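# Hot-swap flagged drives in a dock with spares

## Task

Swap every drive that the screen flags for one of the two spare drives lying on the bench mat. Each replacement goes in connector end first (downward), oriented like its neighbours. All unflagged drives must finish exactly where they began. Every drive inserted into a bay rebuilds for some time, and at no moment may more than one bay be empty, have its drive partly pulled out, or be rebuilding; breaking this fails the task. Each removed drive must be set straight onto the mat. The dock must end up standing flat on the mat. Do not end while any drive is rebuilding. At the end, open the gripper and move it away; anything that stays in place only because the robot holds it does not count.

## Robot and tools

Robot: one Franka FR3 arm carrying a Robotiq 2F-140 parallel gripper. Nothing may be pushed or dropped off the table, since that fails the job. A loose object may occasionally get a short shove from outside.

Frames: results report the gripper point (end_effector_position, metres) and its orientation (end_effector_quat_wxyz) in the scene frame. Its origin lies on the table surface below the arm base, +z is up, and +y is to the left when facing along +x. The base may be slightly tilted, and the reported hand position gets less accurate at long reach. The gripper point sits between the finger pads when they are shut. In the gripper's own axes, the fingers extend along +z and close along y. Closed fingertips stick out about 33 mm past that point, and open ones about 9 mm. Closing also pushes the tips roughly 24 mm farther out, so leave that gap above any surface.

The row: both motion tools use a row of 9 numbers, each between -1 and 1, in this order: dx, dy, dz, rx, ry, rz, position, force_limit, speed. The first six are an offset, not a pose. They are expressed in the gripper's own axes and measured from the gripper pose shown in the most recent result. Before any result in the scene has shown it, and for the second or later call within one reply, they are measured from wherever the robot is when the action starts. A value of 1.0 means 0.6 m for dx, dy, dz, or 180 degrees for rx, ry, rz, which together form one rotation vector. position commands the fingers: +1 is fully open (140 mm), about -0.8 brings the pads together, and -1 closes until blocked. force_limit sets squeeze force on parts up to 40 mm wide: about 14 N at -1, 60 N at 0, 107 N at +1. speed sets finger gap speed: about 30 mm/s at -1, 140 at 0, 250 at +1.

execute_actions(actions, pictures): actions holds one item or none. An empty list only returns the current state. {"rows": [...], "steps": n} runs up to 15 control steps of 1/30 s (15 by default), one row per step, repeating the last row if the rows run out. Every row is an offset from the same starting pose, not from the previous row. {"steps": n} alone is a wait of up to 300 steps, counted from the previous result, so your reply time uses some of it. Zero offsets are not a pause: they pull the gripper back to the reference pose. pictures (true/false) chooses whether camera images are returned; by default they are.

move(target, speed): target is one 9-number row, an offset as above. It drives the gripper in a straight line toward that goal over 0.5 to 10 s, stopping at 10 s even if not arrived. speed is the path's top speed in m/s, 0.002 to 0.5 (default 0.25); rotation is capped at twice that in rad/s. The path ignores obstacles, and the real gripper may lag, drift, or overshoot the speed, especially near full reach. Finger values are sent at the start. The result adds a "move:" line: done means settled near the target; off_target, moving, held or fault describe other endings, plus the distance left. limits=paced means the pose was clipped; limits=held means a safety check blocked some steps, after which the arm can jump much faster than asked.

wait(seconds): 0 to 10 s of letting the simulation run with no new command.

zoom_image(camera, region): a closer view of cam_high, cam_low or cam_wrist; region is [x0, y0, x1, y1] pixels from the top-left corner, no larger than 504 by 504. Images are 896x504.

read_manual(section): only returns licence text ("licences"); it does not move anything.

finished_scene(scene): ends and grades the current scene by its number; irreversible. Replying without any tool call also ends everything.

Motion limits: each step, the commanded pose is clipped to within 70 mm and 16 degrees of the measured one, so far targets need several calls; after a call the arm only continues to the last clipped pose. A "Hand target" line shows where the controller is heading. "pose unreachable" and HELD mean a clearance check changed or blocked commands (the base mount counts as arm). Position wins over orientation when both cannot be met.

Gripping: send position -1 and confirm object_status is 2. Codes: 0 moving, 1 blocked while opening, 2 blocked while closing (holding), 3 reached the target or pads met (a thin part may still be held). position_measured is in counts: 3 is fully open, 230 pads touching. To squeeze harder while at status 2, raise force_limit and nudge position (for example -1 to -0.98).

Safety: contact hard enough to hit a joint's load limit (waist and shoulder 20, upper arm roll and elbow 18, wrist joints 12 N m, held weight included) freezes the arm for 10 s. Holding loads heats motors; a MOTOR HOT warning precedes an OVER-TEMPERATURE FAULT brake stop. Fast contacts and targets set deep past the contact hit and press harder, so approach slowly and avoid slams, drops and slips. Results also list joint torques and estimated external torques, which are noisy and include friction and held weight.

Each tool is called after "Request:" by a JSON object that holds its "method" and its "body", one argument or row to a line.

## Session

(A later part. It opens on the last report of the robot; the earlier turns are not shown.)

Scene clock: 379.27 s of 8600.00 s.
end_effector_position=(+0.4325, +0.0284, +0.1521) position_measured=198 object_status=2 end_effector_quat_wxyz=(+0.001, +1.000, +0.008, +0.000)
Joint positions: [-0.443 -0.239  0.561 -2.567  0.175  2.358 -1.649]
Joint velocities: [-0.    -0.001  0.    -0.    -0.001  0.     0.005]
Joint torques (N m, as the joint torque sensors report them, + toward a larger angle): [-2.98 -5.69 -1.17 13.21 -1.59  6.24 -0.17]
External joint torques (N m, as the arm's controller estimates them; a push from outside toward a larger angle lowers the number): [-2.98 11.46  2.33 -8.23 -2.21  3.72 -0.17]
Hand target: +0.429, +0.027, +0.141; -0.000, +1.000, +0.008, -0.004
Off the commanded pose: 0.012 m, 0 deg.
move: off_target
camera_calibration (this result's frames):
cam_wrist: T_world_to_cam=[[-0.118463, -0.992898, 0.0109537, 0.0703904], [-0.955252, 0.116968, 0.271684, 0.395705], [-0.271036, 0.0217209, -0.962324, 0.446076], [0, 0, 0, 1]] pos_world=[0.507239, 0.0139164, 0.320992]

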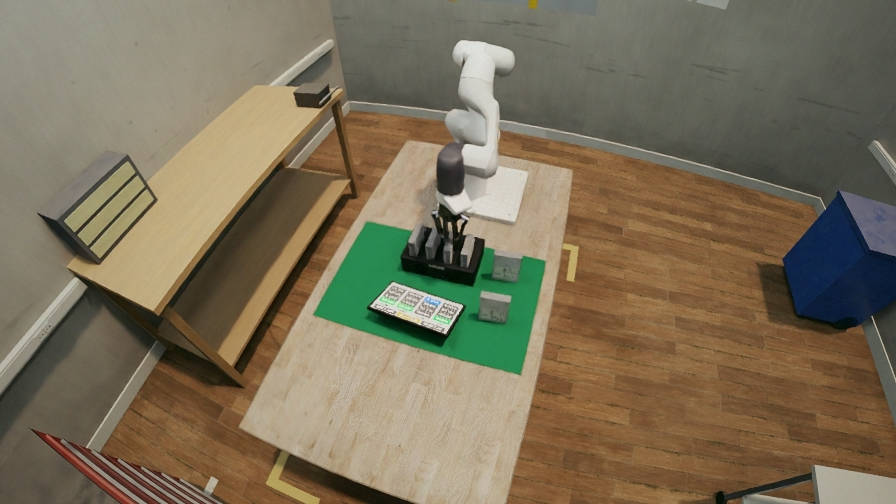

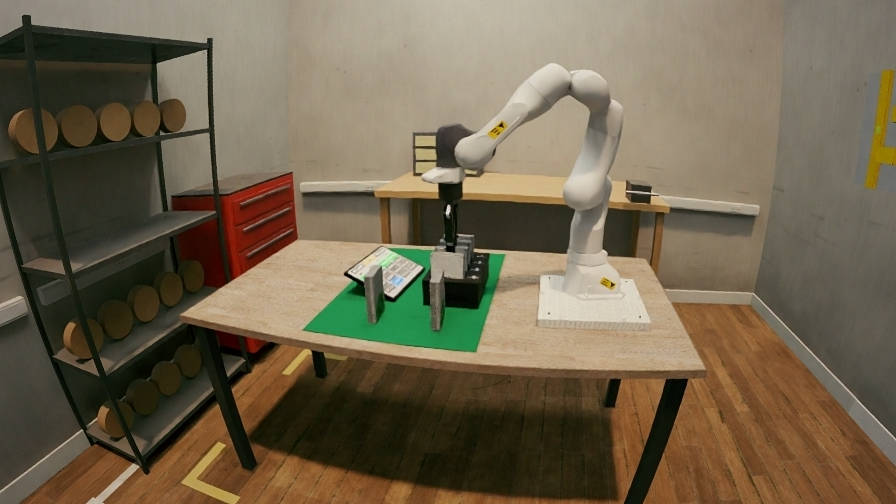

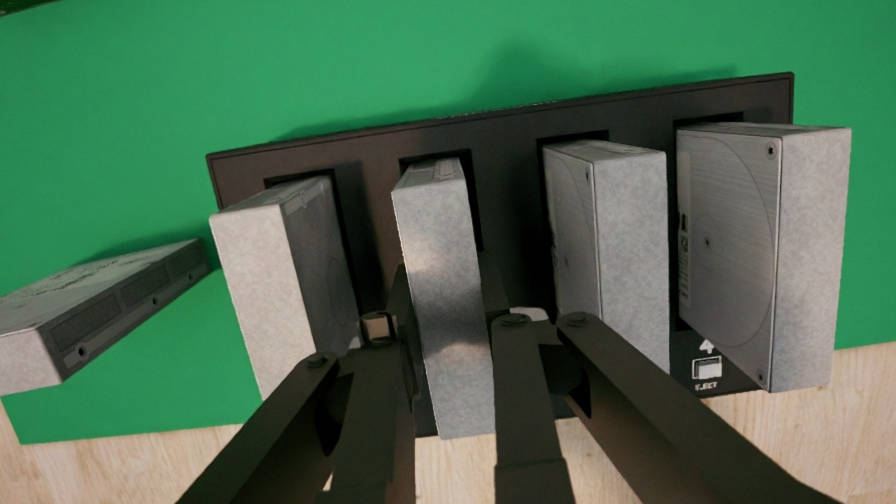

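Request:
{"method": "move", "body": {
  "target": [0,0,0,0,0,0,-1,1,0]
}}

Request:
{"method": "move", "body": {
  "target": [0,0,0,0,0,0,-0.25,1,-0.5]
}}

Request:
{"method": "move", "body": {
  "target": [0,0,-0.33,0,0,0,-0.25,1,0],
  "speed": 0.15
}}

Request:
{"method": "execute_actions", "body": {
  "actions": [
    {"steps":300}
  ],
  "pictures": false
}}

Request:
{"method": "execute_actions", "body": {
  "actions": [
    {"steps":300}
  ],
  "pictures": false
}}

Request:
{"method": "execute_actions", "body": {
  "actions": [
    {"steps":300}
  ],
  "pictures": false
}}

Request:
{"method": "execute_actions", "body": {
  "actions": [
    {"steps":300}
  ],
  "pictures": false
}}

Request:
{"method": "execute_actions", "body": {
  "actions": [
    {"steps":300}
  ],
  "pictures": false
}}

Request:
{"method": "execute_actions", "body": {
  "actions": [
    {"steps":200}
  ]
}}

Scene clock: 388.60 s of 8600.00 s.
end_effector_position=(+0.4318, +0.0285, +0.1527) position_measured=198 object_status=2 end_effector_quat_wxyz=(+0.001, +1.000, +0.008, -0.001)
Joint positions: [-0.443 -0.241  0.562 -2.566  0.175  2.354 -1.649]
Joint velocities: [-0.001 -0.     0.    -0.     0.001  0.001 -0.   ]
Joint torques (N m, as the joint torque sensors report them, + toward a larger angle): [ -1.35 -16.78  -3.41  20.91   0.63   3.14  -0.26]
External joint torques (N m, as the arm's controller estimates them; a push from outside toward a larger angle lowers the number): [-1.42  0.31  0.04 -0.55  0.    0.62 -0.26]
Hand target: +0.432, +0.028, +0.152; +0.001, +1.000, +0.008, +0.000
Off the commanded pose: 0.001 m, 0 deg.
move: done
camera_calibration (this result's frames):
cam_wrist: T_world_to_cam=[[-0.119029, -0.992823, 0.0115686, 0.0705714], [-0.954668, 0.11764, 0.27344, 0.394373], [-0.272838, 0.021503, -0.96182, 0.44711], [0, 0, 0, 1]] pos_world=[0.506884, 0.0140566, 0.321385]

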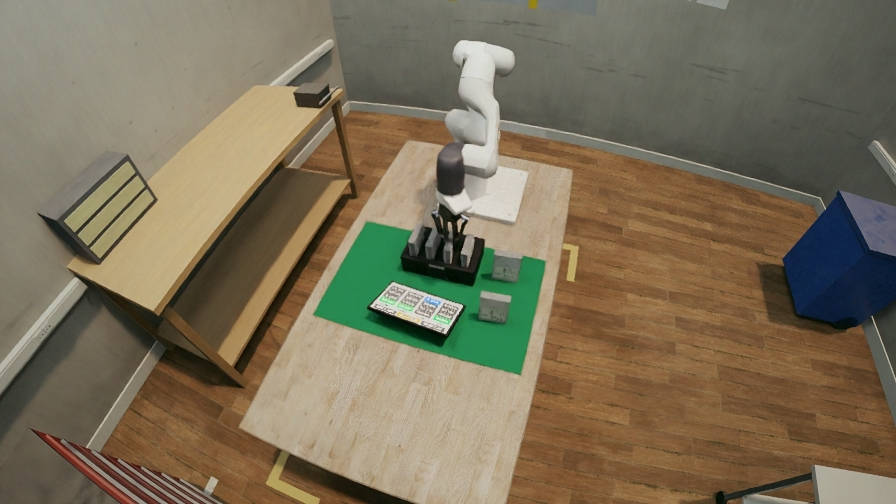

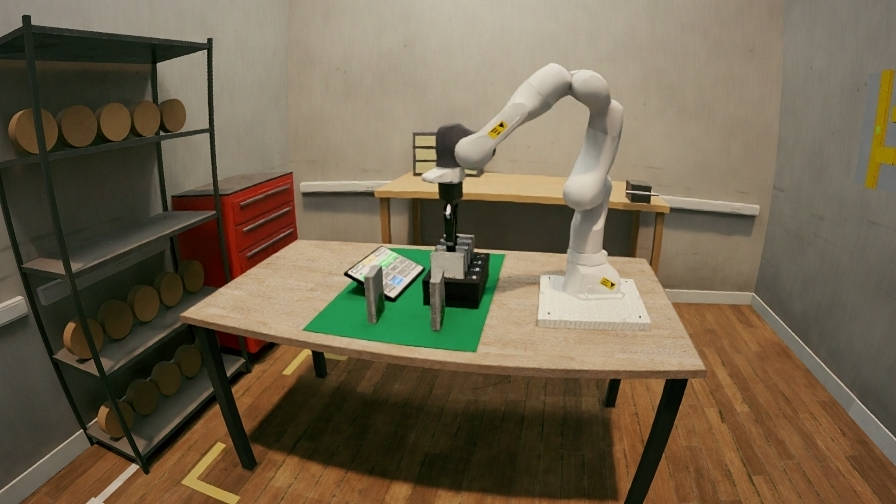

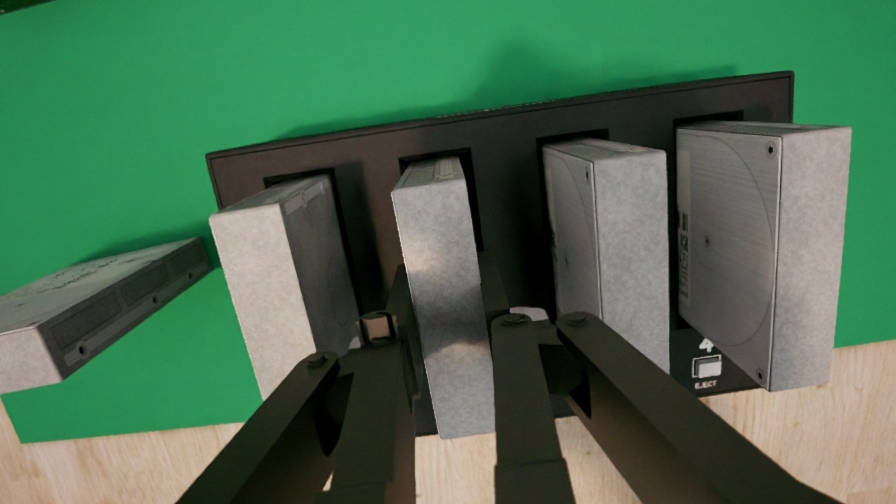

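Scene clock: 389.10 s of 8600.00 s.
end_effector_position=(+0.4315, +0.0284, +0.1525) position_measured=160 object_status=0 end_effector_quat_wxyz=(+0.001, +1.000, +0.007, -0.001)
Joint positions: [-0.443 -0.241  0.562 -2.567  0.175  2.353 -1.649]
Joint velocities: [-0.001 -0.002 -0.     0.001 -0.001  0.     0.001]
Joint torques (N m, as the joint torque sensors report them, + toward a larger angle): [ -0.38 -18.08  -4.3   20.97   0.64   2.67  -0.36]
External joint torques (N m, as the arm's controller estimates them; a push from outside toward a larger angle lowers the number): [-0.48 -0.86 -0.87 -0.57  0.01  0.14 -0.36]
Hand target: +0.432, +0.029, +0.153; +0.001, +1.000, +0.008, -0.001
Off the commanded pose: 0.000 m, 0 deg.
move: done
camera_calibration (this result's frames):
cam_wrist: T_world_to_cam=[[-0.119211, -0.9928, 0.0116836, 0.0705095], [-0.954435, 0.117831, 0.274169, 0.393894], [-0.273572, 0.0215328, -0.96161, 0.447143], [0, 0, 0, 1]] pos_world=[0.506677, 0.0139607, 0.32116]

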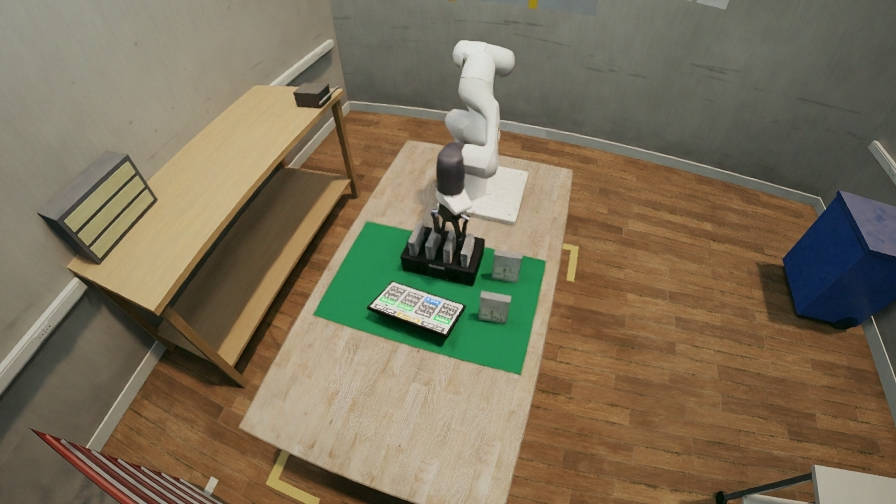

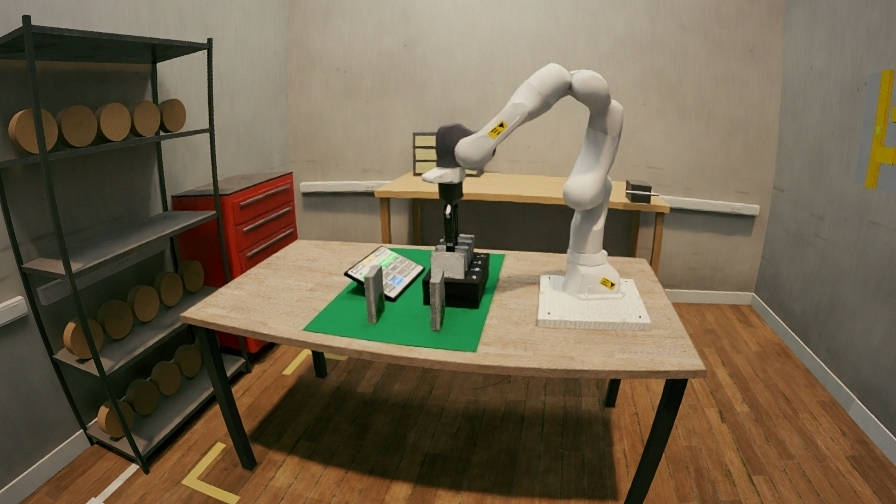

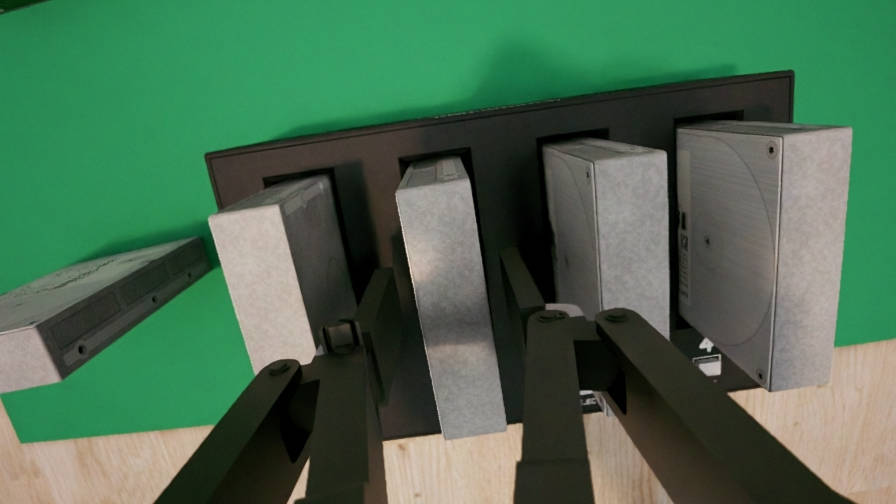

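Scene clock: 391.07 s of 8600.00 s.
end_effector_position=(+0.4351, +0.0345, +0.3510) position_measured=160 object_status=3 end_effector_quat_wxyz=(-0.003, +1.000, +0.009, +0.002)
Joint positions: [-0.411 -0.448  0.446 -2.215  0.198  1.807 -1.682]
Joint velocities: [-0.001  0.    -0.     0.001  0.    -0.013 -0.001]
Joint torques (N m, as the joint torque sensors report them, + toward a larger angle): [ -1.28 -13.8   -6.97  23.58  -0.18   1.91  -0.53]
External joint torques (N m, as the arm's controller estimates them; a push from outside toward a larger angle lowers the number): [-1.32 -0.3  -0.97 -0.48 -1.05 -0.62 -0.53]
Hand target: +0.434, +0.033, +0.351; -0.002, +1.000, +0.011, -0.000
Off the commanded pose: 0.007 m, 1 deg.
move: off_target
camera_calibration (this result's frames):
cam_wrist: T_world_to_cam=[[-0.117166, -0.993105, 0.00384484, 0.0765573], [-0.956601, 0.113898, 0.268219, 0.345428], [-0.266807, 0.0277482, -0.96335, 0.636358], [0, 0, 0, 1]] pos_world=[0.509192, 0.0190281, 0.520091]

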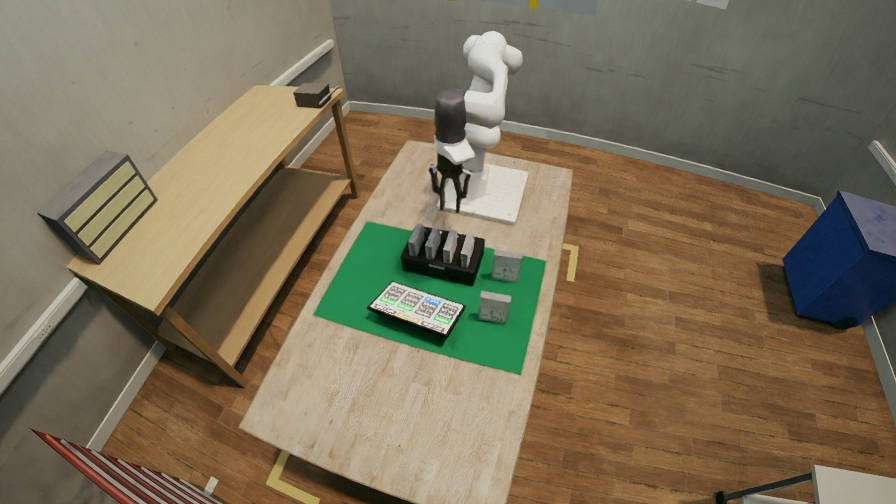

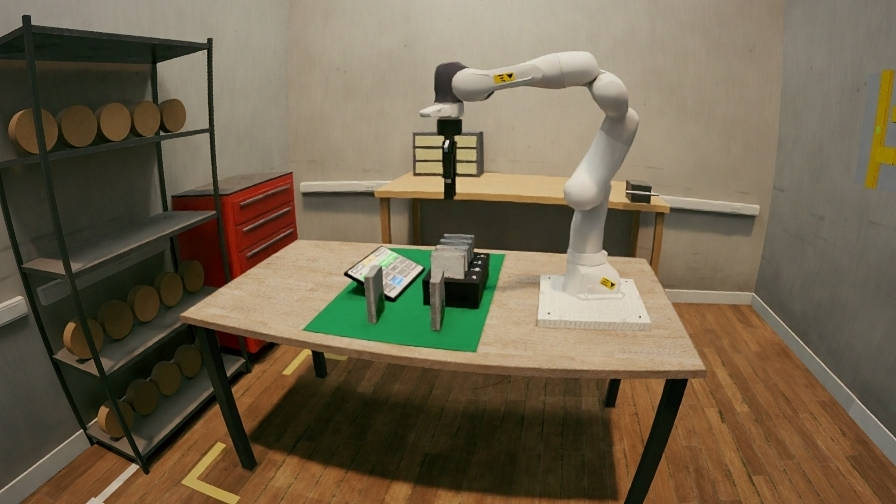

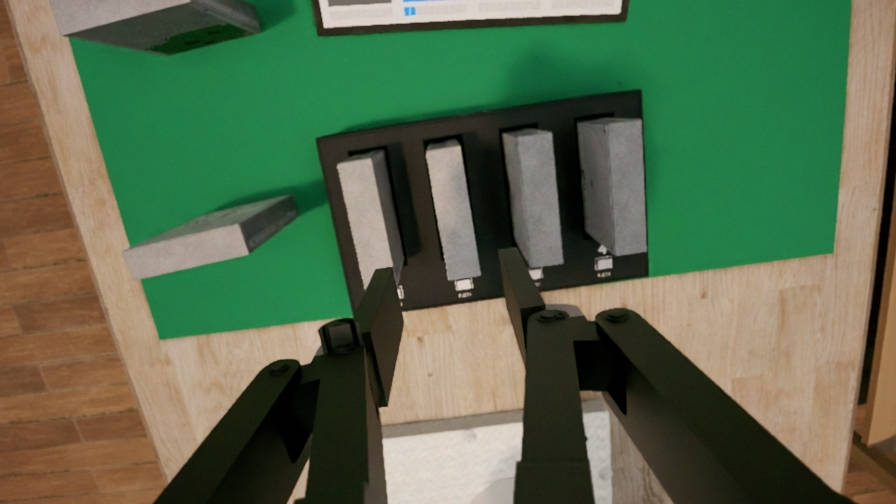

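Scene clock: 401.07 s of 8600.00 s.
end_effector_position=(+0.4346, +0.0346, +0.3510) position_measured=160 object_status=3 end_effector_quat_wxyz=(-0.003, +1.000, +0.009, +0.002)
Joint positions: [-0.411 -0.448  0.446 -2.214  0.198  1.805 -1.682]
Joint velocities: [-0.    -0.001  0.001 -0.001 -0.    -0.001  0.002]
Joint torques (N m, as the joint torque sensors report them, + toward a larger angle): [ -0.35 -13.11  -7.55  22.81  -0.01   1.95  -0.65]
External joint torques (N m, as the arm's controller estimates them; a push from outside toward a larger angle lowers the number): [-0.47  0.45 -1.65 -1.26 -0.88 -0.57 -0.65]
Hand target: +0.434, +0.033, +0.351; -0.002, +1.000, +0.011, -0.000
Off the commanded pose: 0.006 m, 1 deg.
Steps of this call (steps 1 to 300: nothing new was sent). Readings (end_effector_position | what the end effector reports):
1: (+0.4350, +0.0346, +0.3510) | position_measured=160 object_status=3
2: (+0.4349, +0.0346, +0.3510) | position_measured=160 object_status=3
4: (+0.4348, +0.0346, +0.3509) | position_measured=160 object_status=3
8: (+0.4347, +0.0346, +0.3509) | position_measured=160 object_status=3
300: the state above

Scene clock: 411.07 s of 8600.00 s.
end_effector_position=(+0.4346, +0.0346, +0.3510) position_measured=160 object_status=3 end_effector_quat_wxyz=(-0.003, +1.000, +0.009, +0.002)
Joint positions: [-0.411 -0.448  0.446 -2.214  0.197  1.805 -1.682]
Joint velocities: [ 0.002  0.001  0.001 -0.001 -0.    -0.    -0.   ]
Joint torques (N m, as the joint torque sensors report them, + toward a larger angle): [ -0.63 -13.26  -8.13  23.54  -0.1    1.98  -0.66]
External joint torques (N m, as the arm's controller estimates them; a push from outside toward a larger angle lowers the number): [-0.78  0.16 -2.28 -0.41 -0.98 -0.53 -0.66]
Hand target: +0.434, +0.033, +0.351; -0.002, +1.000, +0.011, -0.000
Off the commanded pose: 0.006 m, 1 deg.
Steps of this call (steps 1 to 300: nothing new was sent). Readings (end_effector_position | what the end effector reports):
1: (+0.4346, +0.0346, +0.3510) | position_measured=160 object_status=3
2: (+0.4346, +0.0346, +0.3510) | position_measured=160 object_status=3
4: (+0.4346, +0.0346, +0.3510) | position_measured=160 object_status=3
8: (+0.4346, +0.0346, +0.3510) | position_measured=160 object_status=3
300: the state above

Scene clock: 421.07 s of 8600.00 s.
end_effector_position=(+0.4346, +0.0346, +0.3511) position_measured=160 object_status=3 end_effector_quat_wxyz=(-0.003, +1.000, +0.009, +0.002)
Joint positions: [-0.411 -0.448  0.446 -2.214  0.197  1.805 -1.682]
Joint velocities: [-0.001 -0.     0.002 -0.002 -0.     0.001  0.001]
Joint torques (N m, as the joint torque sensors report them, + toward a larger angle): [ -0.47 -13.18  -6.79  23.76   0.01   2.05  -0.58]
External joint torques (N m, as the arm's controller estimates them; a push from outside toward a larger angle lowers the number): [-0.48  0.31 -0.78 -0.24 -0.86 -0.47 -0.58]
Hand target: +0.434, +0.033, +0.351; -0.002, +1.000, +0.011, -0.000
Off the commanded pose: 0.006 m, 1 deg.
Steps of this call (steps 1 to 300: nothing new was sent). Readings (end_effector_position | what the end effector reports):
1: (+0.4346, +0.0346, +0.3510) | position_measured=160 object_status=3
2: (+0.4346, +0.0346, +0.3510) | position_measured=160 object_status=3
4: (+0.4346, +0.0346, +0.3510) | position_measured=160 object_status=3
8: (+0.4346, +0.0346, +0.3510) | position_measured=160 object_status=3
300: the state above

Scene clock: 431.07 s of 8600.00 s.
end_effector_position=(+0.4346, +0.0346, +0.3511) position_measured=160 object_status=3 end_effector_quat_wxyz=(-0.003, +1.000, +0.009, +0.002)
Joint positions: [-0.411 -0.448  0.446 -2.214  0.197  1.805 -1.682]
Joint velocities: [-0.001  0.001 -0.     0.002 -0.001  0.    -0.001]
Joint torques (N m, as the joint torque sensors report them, + toward a larger angle): [ -0.42 -13.82  -7.87  23.23   0.01   1.97  -0.72]
External joint torques (N m, as the arm's controller estimates them; a push from outside toward a larger angle lowers the number): [-0.5  -0.2  -1.9  -0.93 -0.86 -0.57 -0.72]
Hand target: +0.434, +0.033, +0.351; -0.002, +1.000, +0.011, -0.000
Off the commanded pose: 0.006 m, 1 deg.
Steps of this call (steps 1 to 300: nothing new was sent). Readings (end_effector_position | what the end effector reports):
1: (+0.4346, +0.0346, +0.3511) | position_measured=160 object_status=3
2: (+0.4346, +0.0346, +0.3511) | position_measured=160 object_status=3
4: (+0.4346, +0.0346, +0.3511) | position_measured=160 object_status=3
8: (+0.4346, +0.0346, +0.3511) | position_measured=160 object_status=3
300: the state above

Scene clock: 441.07 s of 8600.00 s.
end_effector_position=(+0.4346, +0.0346, +0.3511) position_measured=160 object_status=3 end_effector_quat_wxyz=(-0.003, +1.000, +0.009, +0.002)
Joint positions: [-0.411 -0.448  0.446 -2.214  0.197  1.805 -1.682]
Joint velocities: [ 0.001  0.002  0.001 -0.    -0.001 -0.    -0.002]
Joint torques (N m, as the joint torque sensors report them, + toward a larger angle): [ -0.21 -13.83  -6.79  23.51  -0.06   2.    -0.57]
External joint torques (N m, as the arm's controller estimates them; a push from outside toward a larger angle lowers the number): [-0.31 -0.41 -0.89 -0.48 -0.93 -0.51 -0.57]
Hand target: +0.434, +0.033, +0.351; -0.002, +1.000, +0.011, -0.000
Off the commanded pose: 0.006 m, 1 deg.
Steps of this call (steps 1 to 300: nothing new was sent). Readings (end_effector_position | what the end effector reports):
1: (+0.4346, +0.0346, +0.3511) | position_measured=160 object_status=3
2: (+0.4346, +0.0346, +0.3511) | position_measured=160 object_status=3
4: (+0.4346, +0.0346, +0.3511) | position_measured=160 object_status=3
8: (+0.4346, +0.0346, +0.3511) | position_measured=160 object_status=3
300: the state above

Scene clock: 447.73 s of 8600.00 s.
end_effector_position=(+0.4346, +0.0346, +0.3511) position_measured=160 object_status=3 end_effector_quat_wxyz=(-0.003, +1.000, +0.009, +0.002)
Joint positions: [-0.411 -0.448  0.446 -2.214  0.197  1.805 -1.682]
Joint velocities: [-0.001  0.     0.    -0.002  0.001 -0.001  0.002]
Joint torques (N m, as the joint torque sensors report them, + toward a larger angle): [ -1.6  -13.47  -7.89  22.95  -0.03   2.05  -0.67]
External joint torques (N m, as the arm's controller estimates them; a push from outside toward a larger angle lowers the number): [-1.6  -0.01 -1.86 -1.01 -0.9  -0.46 -0.67]
Hand target: +0.434, +0.033, +0.351; -0.002, +1.000, +0.011, -0.000
Off the commanded pose: 0.006 m, 1 deg.
Steps of this call (steps 1 to 200: nothing new was sent). Readings (end_effector_position | what the end effector reports):
1: (+0.4346, +0.0346, +0.3511) | position_measured=160 object_status=3
2: (+0.4346, +0.0346, +0.3511) | position_measured=160 object_status=3
4: (+0.4346, +0.0346, +0.3511) | position_measured=160 object_status=3
8: (+0.4346, +0.0346, +0.3511) | position_measured=160 object_status=3
200: the state above
camera_calibration (this result's frames):
cam_wrist: T_world_to_cam=[[-0.116836, -0.993143, 0.00400417, 0.0763064], [-0.956174, 0.113575, 0.269875, 0.344133], [-0.26848, 0.0277026, -0.962887, 0.636842], [0, 0, 0, 1]] pos_world=[0.508946, 0.019056, 0.520028]

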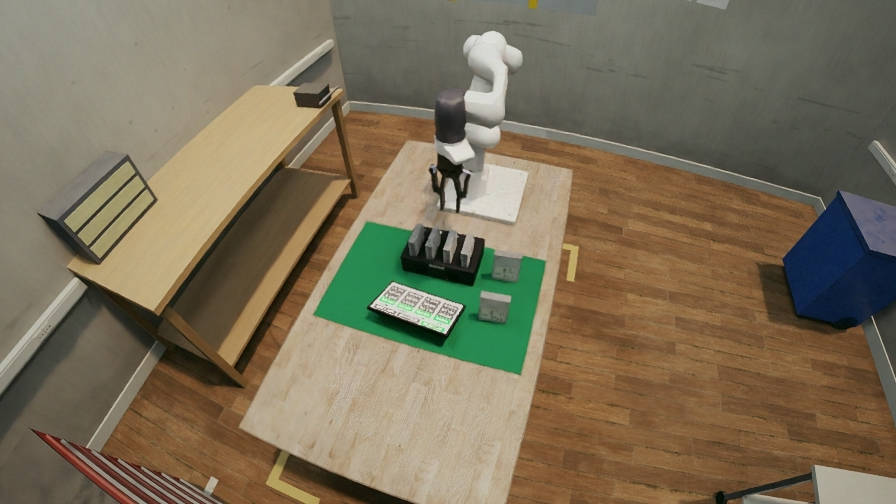

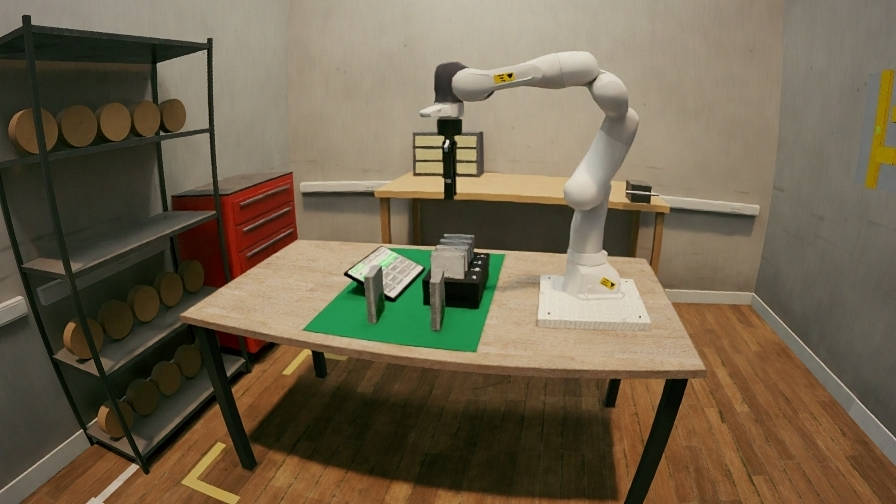

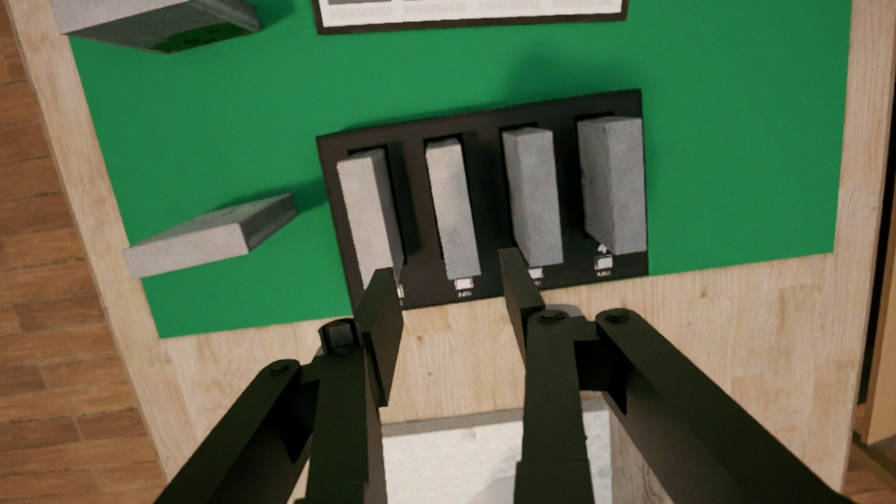

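Request:
{"method": "finished_scene", "body": {
  "scene": 1
}}

The scene is finished: the task was done.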